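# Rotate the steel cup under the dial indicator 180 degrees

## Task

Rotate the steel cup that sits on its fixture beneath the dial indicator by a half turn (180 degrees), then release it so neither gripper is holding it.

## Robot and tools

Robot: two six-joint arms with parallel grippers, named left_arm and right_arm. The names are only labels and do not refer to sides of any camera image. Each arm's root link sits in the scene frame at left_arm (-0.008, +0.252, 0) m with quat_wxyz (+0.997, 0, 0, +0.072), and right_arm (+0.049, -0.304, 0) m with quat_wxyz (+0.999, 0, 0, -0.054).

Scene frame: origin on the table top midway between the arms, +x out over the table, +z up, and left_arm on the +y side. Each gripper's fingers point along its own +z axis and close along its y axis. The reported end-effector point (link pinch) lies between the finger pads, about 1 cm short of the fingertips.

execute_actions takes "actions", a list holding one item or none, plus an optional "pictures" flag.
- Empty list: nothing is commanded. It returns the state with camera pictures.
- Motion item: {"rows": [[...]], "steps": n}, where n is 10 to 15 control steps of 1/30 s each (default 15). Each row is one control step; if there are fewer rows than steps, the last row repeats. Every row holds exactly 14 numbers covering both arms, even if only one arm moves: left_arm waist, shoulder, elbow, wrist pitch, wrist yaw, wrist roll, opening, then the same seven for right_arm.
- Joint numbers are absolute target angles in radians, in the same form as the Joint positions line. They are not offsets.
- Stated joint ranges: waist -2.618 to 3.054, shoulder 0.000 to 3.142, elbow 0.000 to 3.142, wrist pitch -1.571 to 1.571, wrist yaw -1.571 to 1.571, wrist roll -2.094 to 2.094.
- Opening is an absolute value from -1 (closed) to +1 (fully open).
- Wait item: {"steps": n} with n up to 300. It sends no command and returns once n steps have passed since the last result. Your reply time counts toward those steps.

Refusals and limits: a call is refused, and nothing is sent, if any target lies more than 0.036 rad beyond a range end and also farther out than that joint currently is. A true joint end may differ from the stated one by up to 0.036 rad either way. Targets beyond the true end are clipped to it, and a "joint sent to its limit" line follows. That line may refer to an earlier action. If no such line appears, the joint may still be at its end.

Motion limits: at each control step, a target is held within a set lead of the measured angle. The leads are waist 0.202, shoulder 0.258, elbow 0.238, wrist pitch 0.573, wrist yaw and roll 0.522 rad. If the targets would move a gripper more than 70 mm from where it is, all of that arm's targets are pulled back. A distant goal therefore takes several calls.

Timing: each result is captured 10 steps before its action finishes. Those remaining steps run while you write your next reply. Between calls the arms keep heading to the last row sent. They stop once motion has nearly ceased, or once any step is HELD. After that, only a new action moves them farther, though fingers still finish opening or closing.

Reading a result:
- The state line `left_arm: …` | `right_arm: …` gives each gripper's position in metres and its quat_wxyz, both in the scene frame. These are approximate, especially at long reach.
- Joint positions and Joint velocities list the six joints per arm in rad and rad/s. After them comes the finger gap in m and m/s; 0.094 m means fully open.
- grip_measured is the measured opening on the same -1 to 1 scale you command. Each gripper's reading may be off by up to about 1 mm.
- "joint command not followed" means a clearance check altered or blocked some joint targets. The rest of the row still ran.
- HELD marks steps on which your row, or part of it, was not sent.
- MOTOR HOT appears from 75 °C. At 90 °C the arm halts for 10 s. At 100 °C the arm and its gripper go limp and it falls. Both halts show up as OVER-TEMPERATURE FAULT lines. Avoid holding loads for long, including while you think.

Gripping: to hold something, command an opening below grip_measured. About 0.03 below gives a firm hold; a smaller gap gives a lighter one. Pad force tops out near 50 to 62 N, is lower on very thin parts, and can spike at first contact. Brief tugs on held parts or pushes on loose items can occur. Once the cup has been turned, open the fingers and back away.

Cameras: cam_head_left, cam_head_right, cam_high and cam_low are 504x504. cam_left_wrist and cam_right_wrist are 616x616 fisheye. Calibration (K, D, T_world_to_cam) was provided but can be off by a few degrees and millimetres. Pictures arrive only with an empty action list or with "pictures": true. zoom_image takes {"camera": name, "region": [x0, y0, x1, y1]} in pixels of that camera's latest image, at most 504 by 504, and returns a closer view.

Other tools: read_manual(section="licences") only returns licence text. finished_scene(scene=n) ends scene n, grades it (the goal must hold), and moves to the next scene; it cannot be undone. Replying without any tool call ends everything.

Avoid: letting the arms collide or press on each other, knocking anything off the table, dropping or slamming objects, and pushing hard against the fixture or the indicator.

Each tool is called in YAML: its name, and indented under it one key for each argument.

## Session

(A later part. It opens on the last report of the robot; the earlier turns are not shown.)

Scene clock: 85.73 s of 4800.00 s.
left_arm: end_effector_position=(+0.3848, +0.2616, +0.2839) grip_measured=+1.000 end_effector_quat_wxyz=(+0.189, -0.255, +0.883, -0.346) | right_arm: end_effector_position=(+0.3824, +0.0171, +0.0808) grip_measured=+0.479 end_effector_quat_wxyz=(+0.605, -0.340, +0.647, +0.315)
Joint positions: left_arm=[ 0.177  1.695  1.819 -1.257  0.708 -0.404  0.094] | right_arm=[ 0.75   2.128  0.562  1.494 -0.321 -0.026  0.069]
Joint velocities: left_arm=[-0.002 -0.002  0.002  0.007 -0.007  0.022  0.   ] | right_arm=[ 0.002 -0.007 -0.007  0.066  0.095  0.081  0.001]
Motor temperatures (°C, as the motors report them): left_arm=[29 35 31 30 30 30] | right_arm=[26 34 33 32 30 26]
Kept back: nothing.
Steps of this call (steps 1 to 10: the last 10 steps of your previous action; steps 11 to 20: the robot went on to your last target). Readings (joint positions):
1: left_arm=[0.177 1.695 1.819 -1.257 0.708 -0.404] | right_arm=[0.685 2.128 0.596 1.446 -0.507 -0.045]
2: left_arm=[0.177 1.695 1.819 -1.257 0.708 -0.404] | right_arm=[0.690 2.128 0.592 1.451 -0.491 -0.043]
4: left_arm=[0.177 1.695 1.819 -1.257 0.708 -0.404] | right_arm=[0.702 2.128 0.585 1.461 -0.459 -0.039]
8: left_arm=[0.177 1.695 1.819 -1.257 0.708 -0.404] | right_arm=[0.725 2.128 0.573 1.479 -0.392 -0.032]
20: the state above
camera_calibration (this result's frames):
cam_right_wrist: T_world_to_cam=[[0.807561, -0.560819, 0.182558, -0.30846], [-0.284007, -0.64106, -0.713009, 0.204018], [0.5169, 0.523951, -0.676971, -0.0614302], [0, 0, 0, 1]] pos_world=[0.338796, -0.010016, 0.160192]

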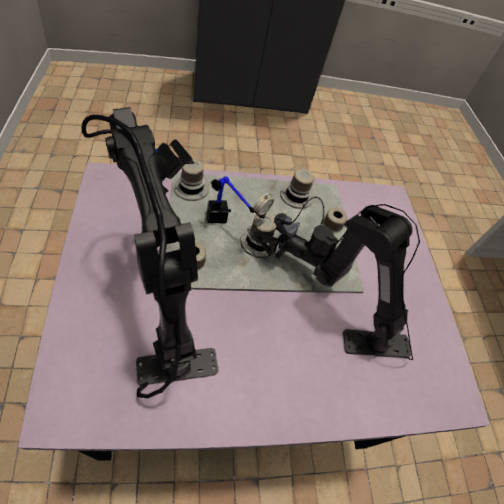

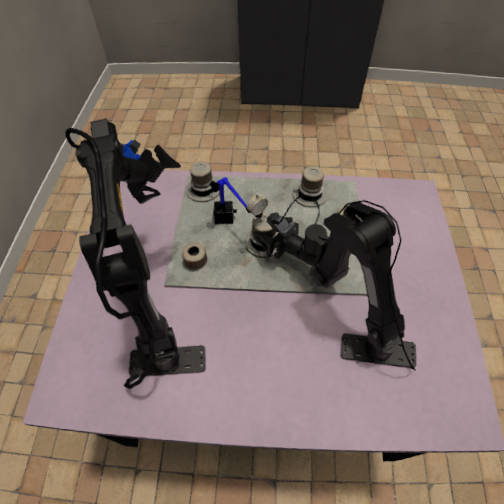

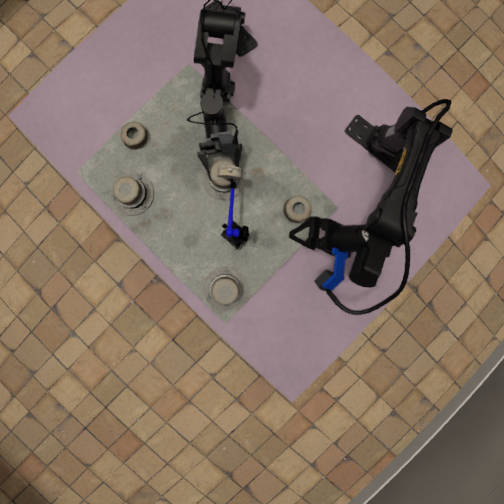

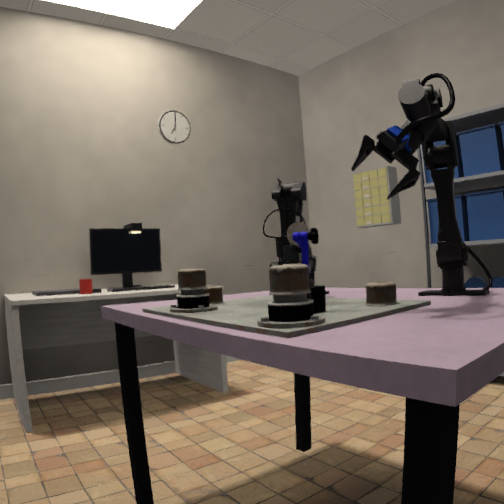

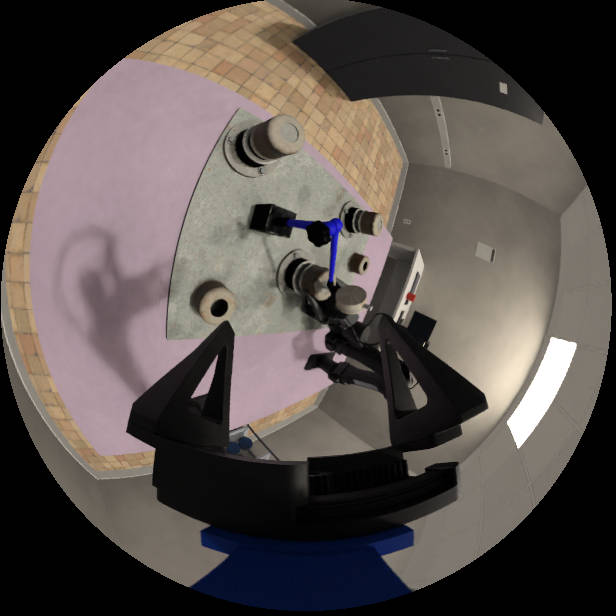

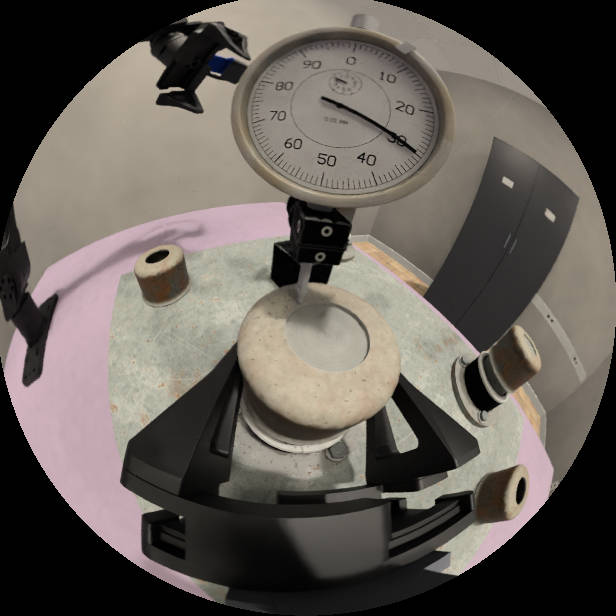

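execute_actions:
  actions:
    - {"rows": [[0.177,1.695,1.819,-1.257,0.708,-0.404,1,0.7647,2.096,0.5551,1.472,-0.2900,-0.0178,0.447],[0.177,1.695,1.819,-1.257,0.708,-0.404,1,0.7668,2.092,0.5545,1.472,-0.2720,-0.0165,0.447],[0.177,1.695,1.819,-1.257,0.708,-0.404,1,0.7709,2.088,0.5533,1.472,-0.2519,-0.0149,0.447],[0.177,1.695,1.819,-1.257,0.708,-0.404,1,0.7761,2.085,0.5517,1.472,-0.2325,-0.0132,0.447],[0.177,1.695,1.819,-1.257,0.708,-0.404,1,0.7823,2.085,0.5499,1.473,-0.2131,-0.0114,0.447],[0.177,1.695,1.819,-1.257,0.708,-0.404,1,0.7896,2.085,0.5478,1.474,-0.1937,-0.0096,0.447],[0.177,1.695,1.819,-1.257,0.708,-0.404,1,0.7968,2.085,0.5456,1.475,-0.1744,-0.0078,0.447],[0.177,1.695,1.819,-1.257,0.708,-0.404,1,0.8041,2.085,0.5435,1.476,-0.1549,-0.0060,0.447],[0.177,1.695,1.819,-1.257,0.708,-0.404,1,0.8113,2.085,0.5413,1.477,-0.1352,-0.0043,0.447],[0.177,1.695,1.819,-1.257,0.708,-0.404,1,0.8186,2.085,0.5396,1.478,-0.1156,-0.0025,0.447],[0.177,1.695,1.819,-1.257,0.708,-0.404,1,0.8262,2.085,0.5387,1.478,-0.0959,-0.0008,0.447],[0.177,1.695,1.819,-1.257,0.708,-0.404,1,0.8337,2.085,0.5378,1.478,-0.0763,0.0010,0.447],[0.177,1.695,1.819,-1.257,0.708,-0.404,1,0.8412,2.085,0.5369,1.478,-0.0566,0.0028,0.447],[0.177,1.695,1.819,-1.257,0.708,-0.404,1,0.8487,2.085,0.5361,1.477,-0.0369,0.0045,0.447],[0.177,1.695,1.819,-1.257,0.708,-0.404,1,0.8562,2.085,0.5352,1.476,-0.0173,0.0062,0.447]], "steps": 15}

execute_actions:
  actions:
    - {"rows": [[0.177,1.695,1.819,-1.257,0.708,-0.404,1,0.8638,2.086,0.5360,1.475,0.0023,0.0080,0.447],[0.177,1.695,1.819,-1.257,0.708,-0.404,1,0.8713,2.088,0.5385,1.473,0.0220,0.0097,0.447],[0.177,1.695,1.819,-1.257,0.708,-0.404,1,0.8788,2.090,0.5410,1.472,0.0416,0.0115,0.447],[0.177,1.695,1.819,-1.257,0.708,-0.404,1,0.8863,2.092,0.5435,1.470,0.0612,0.0132,0.447],[0.177,1.695,1.819,-1.257,0.708,-0.404,1,0.8937,2.094,0.5460,1.469,0.0808,0.0149,0.447],[0.177,1.695,1.819,-1.257,0.708,-0.404,1,0.9012,2.096,0.5485,1.467,0.1005,0.0167,0.447],[0.177,1.695,1.819,-1.257,0.708,-0.404,1,0.9087,2.098,0.5510,1.466,0.1201,0.0184,0.447],[0.177,1.695,1.819,-1.257,0.708,-0.404,1,0.9162,2.100,0.5530,1.464,0.1395,0.0202,0.447],[0.177,1.695,1.819,-1.257,0.708,-0.404,1,0.9237,2.101,0.5546,1.462,0.1590,0.0220,0.447],[0.177,1.695,1.819,-1.257,0.708,-0.404,1,0.9310,2.102,0.5562,1.460,0.1784,0.0237,0.447],[0.177,1.695,1.819,-1.257,0.708,-0.404,1,0.9383,2.103,0.5578,1.458,0.1978,0.0255,0.447],[0.177,1.695,1.819,-1.257,0.708,-0.404,1,0.9456,2.104,0.5594,1.456,0.2173,0.0273,0.447],[0.177,1.695,1.819,-1.257,0.708,-0.404,1,0.9529,2.105,0.5610,1.454,0.2367,0.0291,0.447],[0.177,1.695,1.819,-1.257,0.708,-0.404,1,0.9640,2.105,0.5635,1.452,0.2589,0.0311,0.447],[0.177,1.695,1.819,-1.257,0.708,-0.404,1,0.9758,2.105,0.5660,1.452,0.2589,0.0311,0.447]], "steps": 15}

execute_actions:
  actions:
    - {"steps": 20}
  pictures: true

Scene clock: 93.93 s of 4800.00 s.
left_arm: end_effector_position=(+0.3848, +0.2616, +0.2839) grip_measured=+1.000 end_effector_quat_wxyz=(+0.189, -0.255, +0.883, -0.346) | right_arm: end_effector_position=(+0.3827, +0.0170, +0.0814) grip_measured=+0.479 end_effector_quat_wxyz=(+0.607, -0.333, +0.652, +0.308)
Joint positions: left_arm=[ 0.177  1.695  1.819 -1.257  0.708 -0.404  0.094] | right_arm=[ 0.762  2.118  0.557  1.485 -0.288 -0.024  0.069]
Joint velocities: left_arm=[ 0.007  0.002  0.007  0.007  0.051 -0.081  0.   ] | right_arm=[ 0.149 -0.056 -0.056 -0.066  0.462 -0.051  0.001]
Motor temperatures (°C, as the motors report them): left_arm=[29 35 31 30 30 30] | right_arm=[26 35 32 33 31 26]
Steps of this call (steps 1 to 15: the robot went on to your last target; steps 16 to 90: nothing new was sent; then 5.03 s passed at rest; steps 91 to 95: the first 5 steps of this action). Readings (joint positions):
91: left_arm=[0.177 1.695 1.819 -1.257 0.708 -0.404] | right_arm=[0.751 2.126 0.562 1.494 -0.319 -0.026]
92: left_arm=[0.177 1.695 1.819 -1.257 0.708 -0.404] | right_arm=[0.751 2.125 0.561 1.491 -0.317 -0.026]
94: left_arm=[0.177 1.695 1.819 -1.257 0.708 -0.404] | right_arm=[0.758 2.120 0.559 1.487 -0.300 -0.025]
95: the state above

Scene clock: 94.43 s of 4800.00 s.
left_arm: end_effector_position=(+0.3848, +0.2616, +0.2839) grip_measured=+1.000 end_effector_quat_wxyz=(+0.189, -0.255, +0.883, -0.346) | right_arm: end_effector_position=(+0.3836, +0.0171, +0.0810) grip_measured=+0.479 end_effector_quat_wxyz=(+0.629, -0.276, +0.681, +0.253)
Joint positions: left_arm=[ 0.177  1.695  1.819 -1.257  0.708 -0.404  0.094] | right_arm=[ 0.867  2.107  0.541  1.485 -0.01  -0.004  0.069]
Joint velocities: left_arm=[-0.007  0.007 -0.017 -0.007 -0.051 -0.007  0.   ] | right_arm=[ 0.217 -0.017 -0.002  0.081  0.593  0.037  0.   ]
Motor temperatures (°C, as the motors report them): left_arm=[29 35 31 30 30 30] | right_arm=[27 35 32 33 31 26]
Steps of this call (steps 1 to 10: the last 10 steps of your previous action; steps 11 to 15: the first 5 steps of this action). Readings (joint positions):
11: left_arm=[0.177 1.695 1.819 -1.257 0.708 -0.404] | right_arm=[0.837 2.107 0.542 1.484 -0.089 -0.011]
12: left_arm=[0.177 1.695 1.819 -1.257 0.708 -0.404] | right_arm=[0.844 2.107 0.541 1.485 -0.069 -0.009]
14: left_arm=[0.177 1.695 1.819 -1.257 0.708 -0.404] | right_arm=[0.859 2.107 0.541 1.485 -0.030 -0.006]
15: the state above

Scene clock: 95.10 s of 4800.00 s.
left_arm: end_effector_position=(+0.3848, +0.2616, +0.2839) grip_measured=+1.000 end_effector_quat_wxyz=(+0.189, -0.255, +0.883, -0.346) | right_arm: end_effector_position=(+0.3836, +0.0162, +0.0808) grip_measured=+0.479 end_effector_quat_wxyz=(+0.646, -0.222, +0.701, +0.202)
Joint positions: left_arm=[ 0.177  1.695  1.819 -1.257  0.708 -0.404  0.094] | right_arm=[0.962 2.107 0.553 1.469 0.243 0.016 0.069]
Joint velocities: left_arm=[ 0.007 -0.007 -0.027  0.007  0.022  0.037  0.   ] | right_arm=[-0.017 -0.007 -0.032 -0.066  0.022 -0.081 -0.   ]
Motor temperatures (°C, as the motors report them): left_arm=[29 35 31 30 30 30] | right_arm=[27 35 32 33 31 26]
Kept back: nothing.
Steps of this call (steps 1 to 10: the last 10 steps of your previous action; steps 11 to 20: the robot went on to your last target). Readings (joint positions):
1: left_arm=[0.177 1.695 1.819 -1.257 0.708 -0.404] | right_arm=[0.874 2.107 0.541 1.485 0.010 -0.003]
2: left_arm=[0.177 1.695 1.819 -1.257 0.708 -0.404] | right_arm=[0.882 2.107 0.541 1.485 0.031 -0.001]
4: left_arm=[0.177 1.695 1.819 -1.257 0.708 -0.404] | right_arm=[0.897 2.107 0.541 1.485 0.071 0.002]
8: left_arm=[0.177 1.695 1.819 -1.257 0.708 -0.404] | right_arm=[0.927 2.107 0.544 1.481 0.149 0.008]
20: the state above
camera_calibration (this result's frames):
cam_right_wrist: T_world_to_cam=[[0.564811, -0.804542, 0.183577, -0.212942], [-0.496843, -0.509156, -0.702785, 0.282467], [0.658889, 0.305732, -0.687308, -0.11161], [0, 0, 0, 1]] pos_world=[0.334152, 0.00662181, 0.160894]

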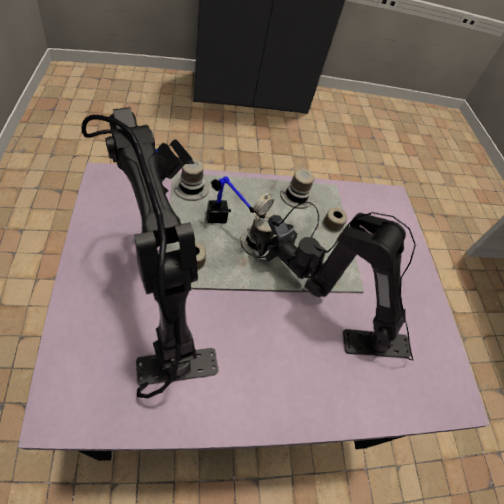

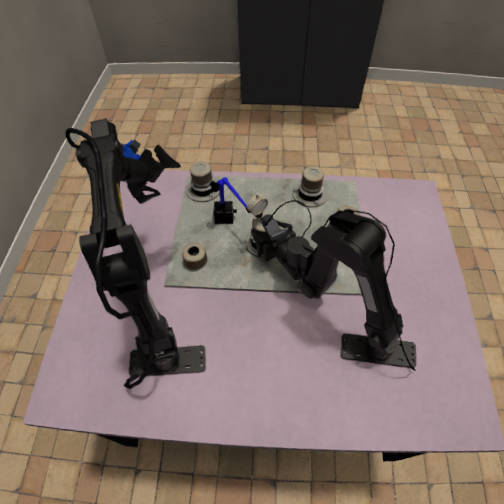

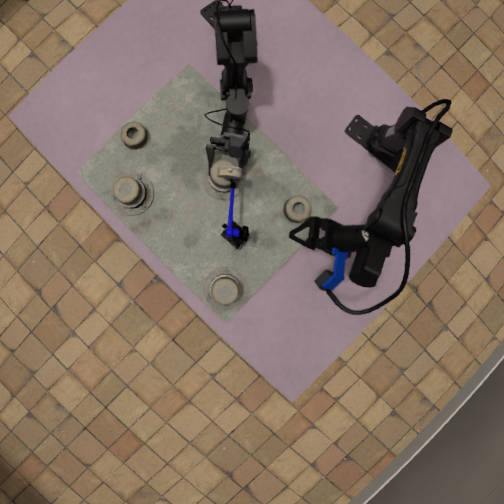

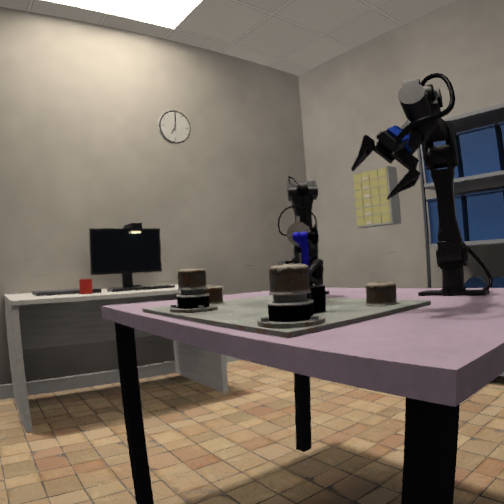

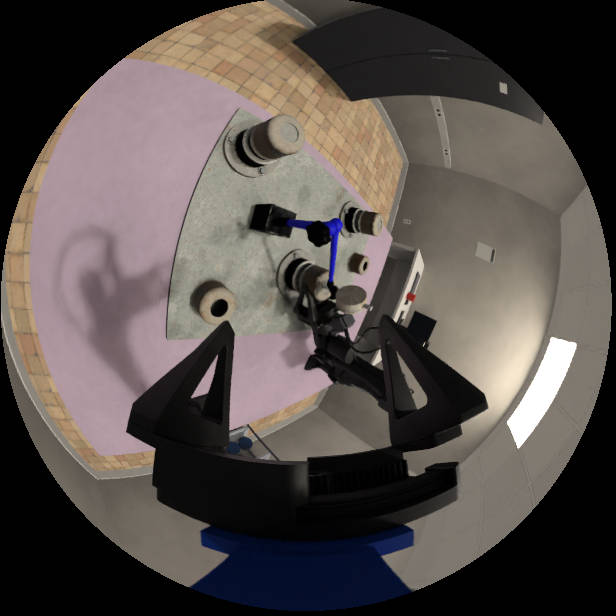

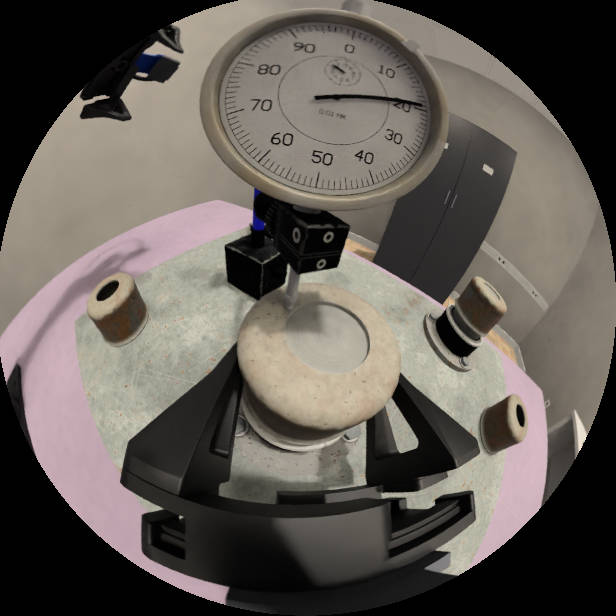

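execute_actions:
  actions: []

Scene clock: 97.23 s of 4800.00 s.
left_arm: end_effector_position=(+0.3848, +0.2616, +0.2839) grip_measured=+1.000 end_effector_quat_wxyz=(+0.189, -0.255, +0.883, -0.346) | right_arm: end_effector_position=(+0.3836, +0.0162, +0.0809) grip_measured=+0.479 end_effector_quat_wxyz=(+0.647, -0.222, +0.702, +0.201)
Joint positions: left_arm=[ 0.177  1.695  1.819 -1.257  0.708 -0.404  0.094] | right_arm=[0.962 2.107 0.553 1.468 0.244 0.016 0.069]
Joint velocities: left_arm=[ 0.007  0.002  0.017 -0.022  0.066 -0.007  0.   ] | right_arm=[-0.007 -0.017  0.002 -0.007 -0.022 -0.007 -0.   ]
Motor temperatures (°C, as the motors report them): left_arm=[29 35 31 30 30 30] | right_arm=[27 35 32 33 31 26]
Kept back: nothing.
Steps of this call (steps 1 to 15: the robot went on to your last target; steps 16 to 64: nothing new was sent). Readings (joint positions):
1: left_arm=[0.177 1.695 1.819 -1.257 0.708 -0.404] | right_arm=[0.962 2.107 0.553 1.469 0.243 0.016]
2: left_arm=[0.177 1.695 1.819 -1.257 0.708 -0.404] | right_arm=[0.962 2.107 0.553 1.469 0.243 0.016]
4: left_arm=[0.177 1.695 1.819 -1.257 0.708 -0.404] | right_arm=[0.962 2.107 0.553 1.468 0.244 0.016]
8: left_arm=[0.177 1.695 1.819 -1.257 0.708 -0.404] | right_arm=[0.962 2.107 0.553 1.468 0.244 0.016]
64: the state above
All arms were judged still, so your last target was given up. Only a new action makes them travel on or press farther. Fingers that are still opening or closing keep moving.
camera_calibration (this result's frames):
cam_right_wrist: T_world_to_cam=[[0.564187, -0.804959, 0.18367, -0.212715], [-0.497178, -0.508824, -0.702789, 0.282654], [0.659172, 0.305188, -0.687279, -0.111738], [0, 0, 0, 1]] pos_world=[0.334195, 0.0066953, 0.16092]

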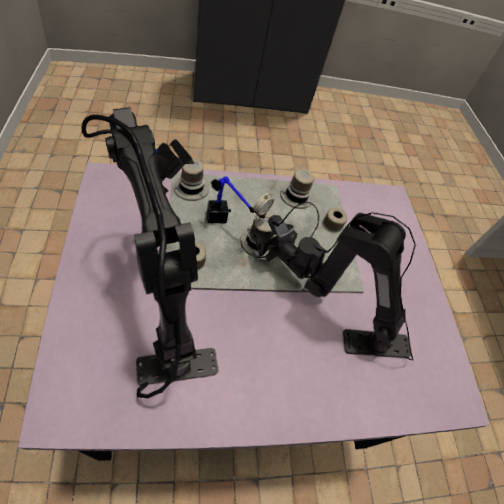

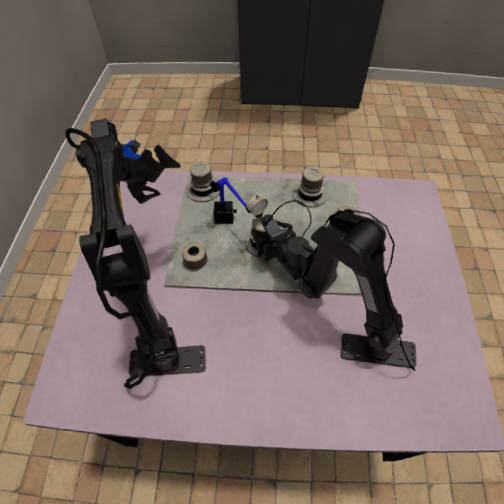

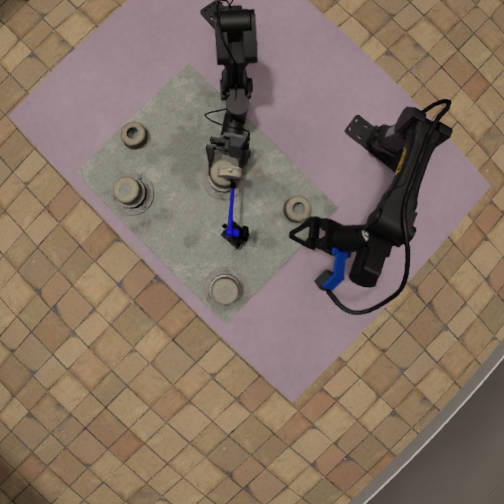

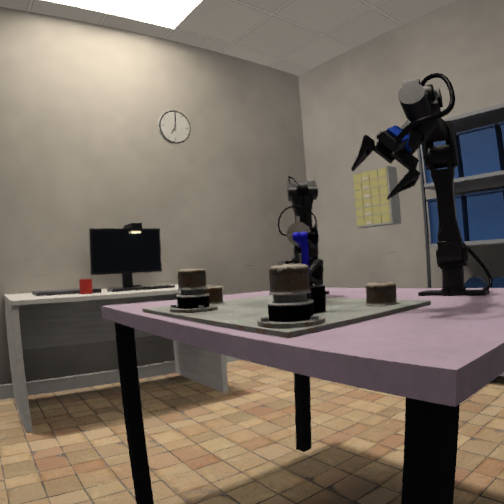

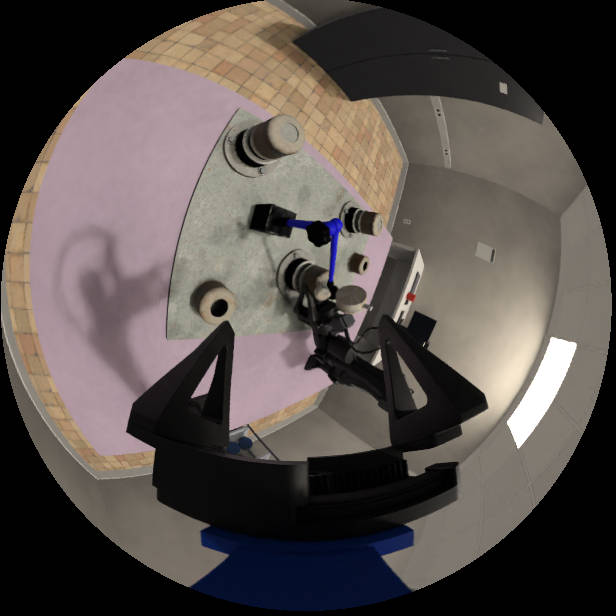

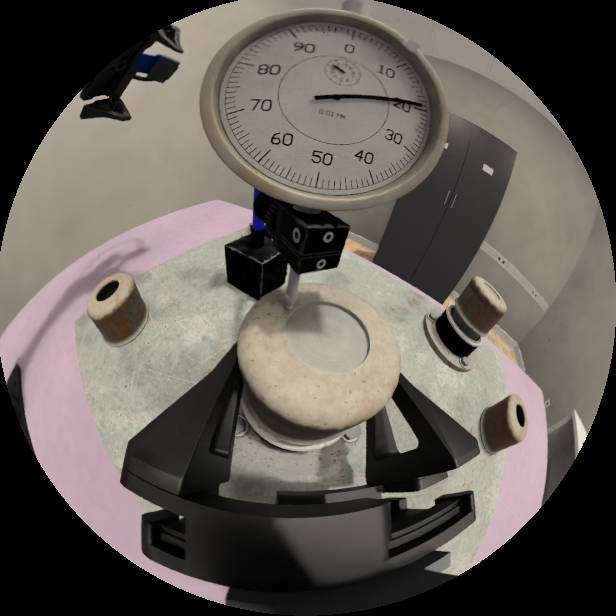

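execute_actions:
  actions:
    - {"rows": [ [0.177,1.695,1.819,-1.257,0.708,-0.404,1, 0.9758,2.105,0.5670,1.4453,0.2631,0.0332,0.447], [0.177,1.695,1.819,-1.257,0.708,-0.404,1, 0.9758,2.105,0.5680,1.4439,0.2712,0.0340,0.447], [0.177,1.695,1.819,-1.257,0.708,-0.404,1, 0.9758,2.105,0.5685,1.4416,0.2833,0.0353,0.447], [0.177,1.695,1.819,-1.257,0.708,-0.404,1, 0.9784,2.105,0.5695,1.4385,0.2995,0.0369,0.447], [0.177,1.695,1.819,-1.257,0.708,-0.404,1, 0.9827,2.105,0.5711,1.4348,0.3173,0.0388,0.447], [0.177,1.695,1.819,-1.257,0.708,-0.404,1, 0.9885,2.105,0.5733,1.4310,0.3351,0.0407,0.447], [0.177,1.695,1.819,-1.257,0.708,-0.404,1, 0.9949,2.105,0.5758,1.4269,0.3528,0.0427,0.447], [0.177,1.695,1.819,-1.257,0.708,-0.404,1, 1.0012,2.105,0.5784,1.4227,0.3704,0.0447,0.447], [0.177,1.695,1.819,-1.257,0.708,-0.404,1, 1.0075,2.105,0.5812,1.4182,0.3880,0.0468,0.447], [0.177,1.695,1.819,-1.257,0.708,-0.404,1, 1.0138,2.105,0.5842,1.4135,0.4056,0.0489,0.447], [0.177,1.695,1.819,-1.257,0.708,-0.404,1, 1.0200,2.105,0.5872,1.4086,0.4231,0.0511,0.447], [0.177,1.695,1.819,-1.257,0.708,-0.404,1, 1.0261,2.105,0.5904,1.4036,0.4406,0.0533,0.447], [0.177,1.695,1.819,-1.257,0.708,-0.404,1, 1.0322,2.105,0.5938,1.3982,0.4580,0.0556,0.447], [0.177,1.695,1.819,-1.257,0.708,-0.404,1, 1.0383,2.105,0.5972,1.3927,0.4753,0.0580,0.447], [0.177,1.695,1.819,-1.257,0.708,-0.404,1, 1.0443,2.105,0.6008,1.3870,0.4926,0.0605,0.447] ], "steps": 15}

execute_actions:
  actions:
    - {"rows": [ [0.177,1.695,1.819,-1.257,0.708,-0.404,1, 1.0502,2.105,0.6046,1.3810,0.5097,0.0630,0.447], [0.177,1.695,1.819,-1.257,0.708,-0.404,1, 1.0561,2.105,0.6084,1.3748,0.5269,0.0656,0.447], [0.177,1.695,1.819,-1.257,0.708,-0.404,1, 1.0619,2.105,0.6124,1.3684,0.5439,0.0683,0.447], [0.177,1.695,1.819,-1.257,0.708,-0.404,1, 1.0677,2.105,0.6165,1.3617,0.5608,0.0711,0.447], [0.177,1.695,1.819,-1.257,0.708,-0.404,1, 1.0733,2.105,0.6208,1.3548,0.5777,0.0740,0.447], [0.177,1.695,1.819,-1.257,0.708,-0.404,1, 1.0789,2.105,0.6252,1.3477,0.5945,0.0770,0.447], [0.177,1.695,1.819,-1.257,0.708,-0.404,1, 1.0844,2.105,0.6297,1.3403,0.6112,0.0801,0.447], [0.177,1.695,1.819,-1.257,0.708,-0.404,1, 1.0899,2.105,0.6343,1.3346,0.6237,0.0826,0.447], [0.177,1.695,1.819,-1.257,0.708,-0.404,1, 1.0952,2.105,0.6391,1.3299,0.6338,0.0845,0.447], [0.177,1.695,1.819,-1.257,0.708,-0.404,1, 1.0992,2.105,0.6428,1.3263,0.6412,0.0861,0.447], [0.177,1.695,1.819,-1.257,0.708,-0.404,1, 1.1024,2.105,0.6458,1.3239,0.6462,0.0871,0.447], [0.177,1.695,1.819,-1.257,0.708,-0.404,1, 1.1047,2.105,0.6481,1.3224,0.6492,0.0877,0.447], [0.177,1.695,1.819,-1.257,0.708,-0.404,1, 1.1063,2.105,0.6497,1.3224,0.6492,0.0877,0.447], [0.177,1.695,1.819,-1.257,0.708,-0.404,1, 1.1072,2.105,0.6506,1.3224,0.6492,0.0877,0.447], [0.177,1.695,1.819,-1.257,0.708,-0.404,1, 1.1072,2.105,0.6506,1.3224,0.6492,0.0877,0.447] ], "steps": 15}

execute_actions:
  actions:
    - {"steps": 22}
  pictures: true

Scene clock: 114.37 s of 4800.00 s.
left_arm: end_effector_position=(+0.3848, +0.2616, +0.2839) grip_measured=+1.000 end_effector_quat_wxyz=(+0.189, -0.255, +0.883, -0.346) | right_arm: end_effector_position=(+0.3838, +0.0160, +0.0807) grip_measured=+0.479 end_effector_quat_wxyz=(+0.647, -0.218, +0.703, +0.198)
Joint positions: left_arm=[ 0.177  1.695  1.819 -1.257  0.708 -0.404  0.094] | right_arm=[0.967 2.107 0.555 1.466 0.259 0.018 0.069]
Joint velocities: left_arm=[ 0.002 -0.002  0.017 -0.022  0.007 -0.037  0.   ] | right_arm=[ 0.071 -0.022  0.017 -0.095  0.286  0.066  0.001]
Motor temperatures (°C, as the motors report them): left_arm=[29 35 31 30 30 30] | right_arm=[27 35 32 34 31 26]
Steps of this call (steps 1 to 90: nothing new was sent; then 13.97 s passed at rest; steps 91 to 95: the first 5 steps of this action). Readings (joint positions):
91: left_arm=[0.177 1.695 1.819 -1.257 0.708 -0.404] | right_arm=[0.962 2.107 0.553 1.468 0.244 0.017]
92: left_arm=[0.177 1.695 1.819 -1.257 0.708 -0.404] | right_arm=[0.962 2.107 0.553 1.468 0.245 0.017]
94: left_arm=[0.177 1.695 1.819 -1.257 0.708 -0.404] | right_arm=[0.964 2.107 0.554 1.467 0.251 0.017]
95: the state above

Scene clock: 114.87 s of 4800.00 s.
left_arm: end_effector_position=(+0.3848, +0.2616, +0.2839) grip_measured=+1.000 end_effector_quat_wxyz=(+0.189, -0.255, +0.883, -0.346) | right_arm: end_effector_position=(+0.3845, +0.0161, +0.0808) grip_measured=+0.479 end_effector_quat_wxyz=(+0.657, -0.165, +0.721, +0.148)
Joint positions: left_arm=[ 0.177  1.695  1.819 -1.257  0.708 -0.404  0.094] | right_arm=[1.05  2.107 0.599 1.401 0.492 0.047 0.069]
Joint velocities: left_arm=[ 0.022  0.002 -0.007 -0.022  0.037  0.037  0.   ] | right_arm=[ 0.159 -0.022  0.1   -0.154  0.462  0.154 -0.001]
Motor temperatures (°C, as the motors report them): left_arm=[29 35 31 30 30 30] | right_arm=[27 35 32 34 31 26]
Steps of this call (steps 1 to 10: the last 10 steps of your previous action; steps 11 to 15: the first 5 steps of this action). Readings (joint positions):
11: left_arm=[0.177 1.695 1.819 -1.257 0.708 -0.404] | right_arm=[1.027 2.107 0.584 1.424 0.425 0.037]
12: left_arm=[0.177 1.695 1.819 -1.257 0.708 -0.404] | right_arm=[1.033 2.107 0.588 1.419 0.442 0.040]
14: left_arm=[0.177 1.695 1.819 -1.257 0.708 -0.404] | right_arm=[1.044 2.107 0.595 1.408 0.476 0.044]
15: the state above

Scene clock: 115.60 s of 4800.00 s.
left_arm: end_effector_position=(+0.3848, +0.2616, +0.2839) grip_measured=+1.000 end_effector_quat_wxyz=(+0.189, -0.255, +0.883, -0.346) | right_arm: end_effector_position=(+0.3851, +0.0158, +0.0808) grip_measured=+0.479 end_effector_quat_wxyz=(+0.660, -0.132, +0.730, +0.118)
Joint positions: left_arm=[ 0.177  1.695  1.819 -1.257  0.708 -0.404  0.094] | right_arm=[1.092 2.107 0.637 1.343 0.624 0.071 0.069]
Joint velocities: left_arm=[-0.007 -0.007  0.007 -0.037 -0.022 -0.095  0.   ] | right_arm=[-0.002 -0.017  0.017  0.066  0.051  0.095 -0.001]
Motor temperatures (°C, as the motors report them): left_arm=[29 35 31 30 30 30] | right_arm=[27 35 32 34 31 26]
Kept back: nothing.
Steps of this call (steps 1 to 10: the last 10 steps of your previous action; steps 11 to 22: the robot went on to your last target). Readings (joint positions):
1: left_arm=[0.177 1.695 1.819 -1.257 0.708 -0.404] | right_arm=[1.055 2.107 0.604 1.395 0.509 0.049]
2: left_arm=[0.177 1.695 1.819 -1.257 0.708 -0.404] | right_arm=[1.061 2.107 0.608 1.389 0.525 0.052]
4: left_arm=[0.177 1.695 1.819 -1.257 0.708 -0.404] | right_arm=[1.072 2.107 0.617 1.375 0.557 0.057]
8: left_arm=[0.177 1.695 1.819 -1.257 0.708 -0.404] | right_arm=[1.086 2.107 0.631 1.354 0.603 0.066]
22: the state above
camera_calibration (this result's frames):
cam_right_wrist: T_world_to_cam=[[0.348218, -0.919564, 0.182063, -0.128768], [-0.621757, -0.371914, -0.689274, 0.327822], [0.701543, 0.126818, -0.701252, -0.124977], [0, 0, 0, 1]] pos_world=[0.336342, 0.019361, 0.161763]

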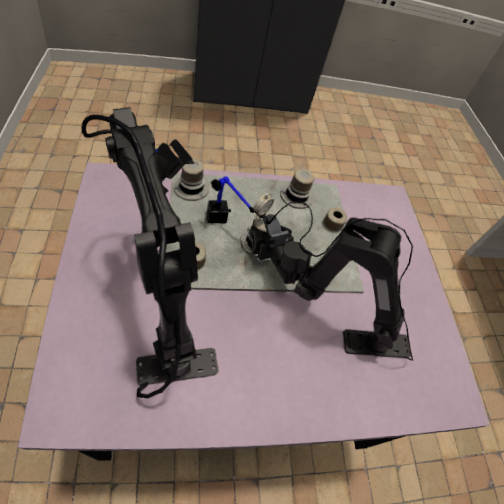

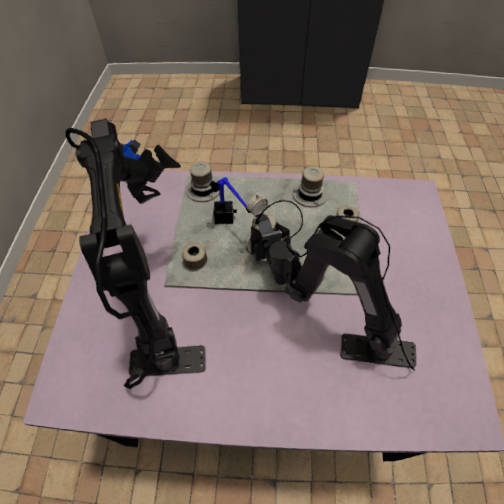

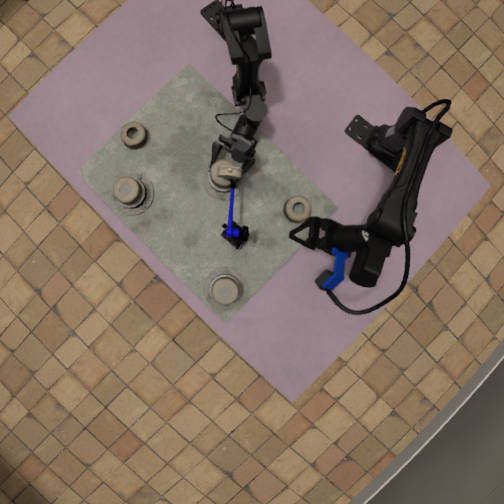

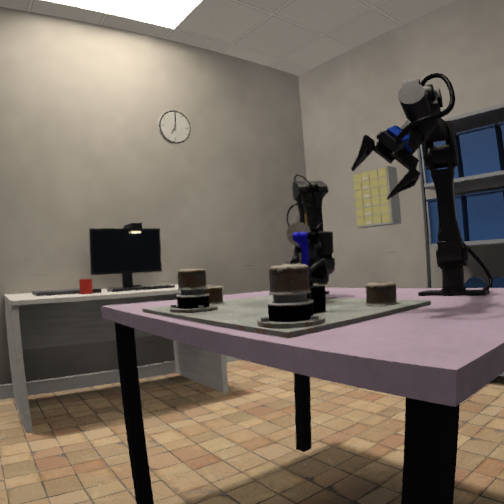

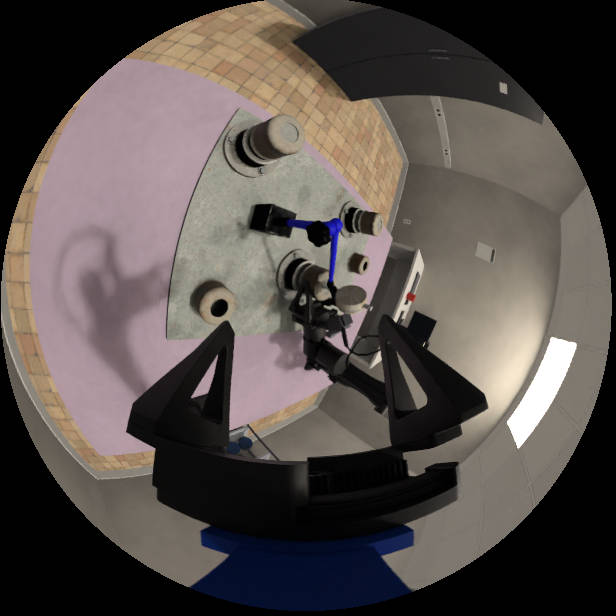

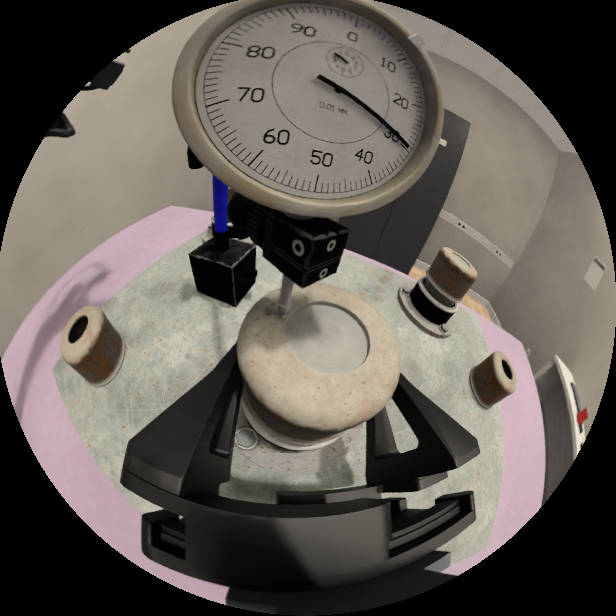

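zoom_image:
  camera: "cam_high"
  region: [160, 100, 300, 240]

Region (160, 100, 300, 240) of cam_high's 504x504 image, scaled by 3.600, with more detail than that image has.

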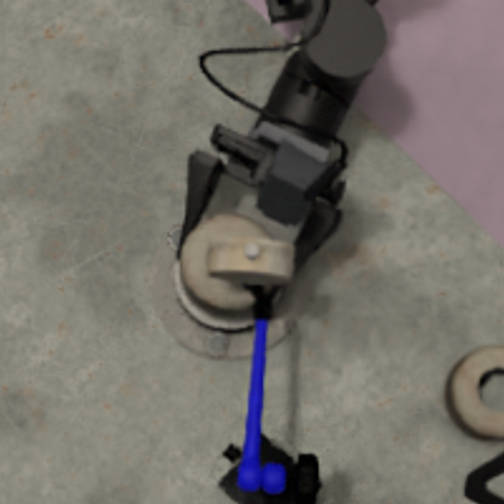

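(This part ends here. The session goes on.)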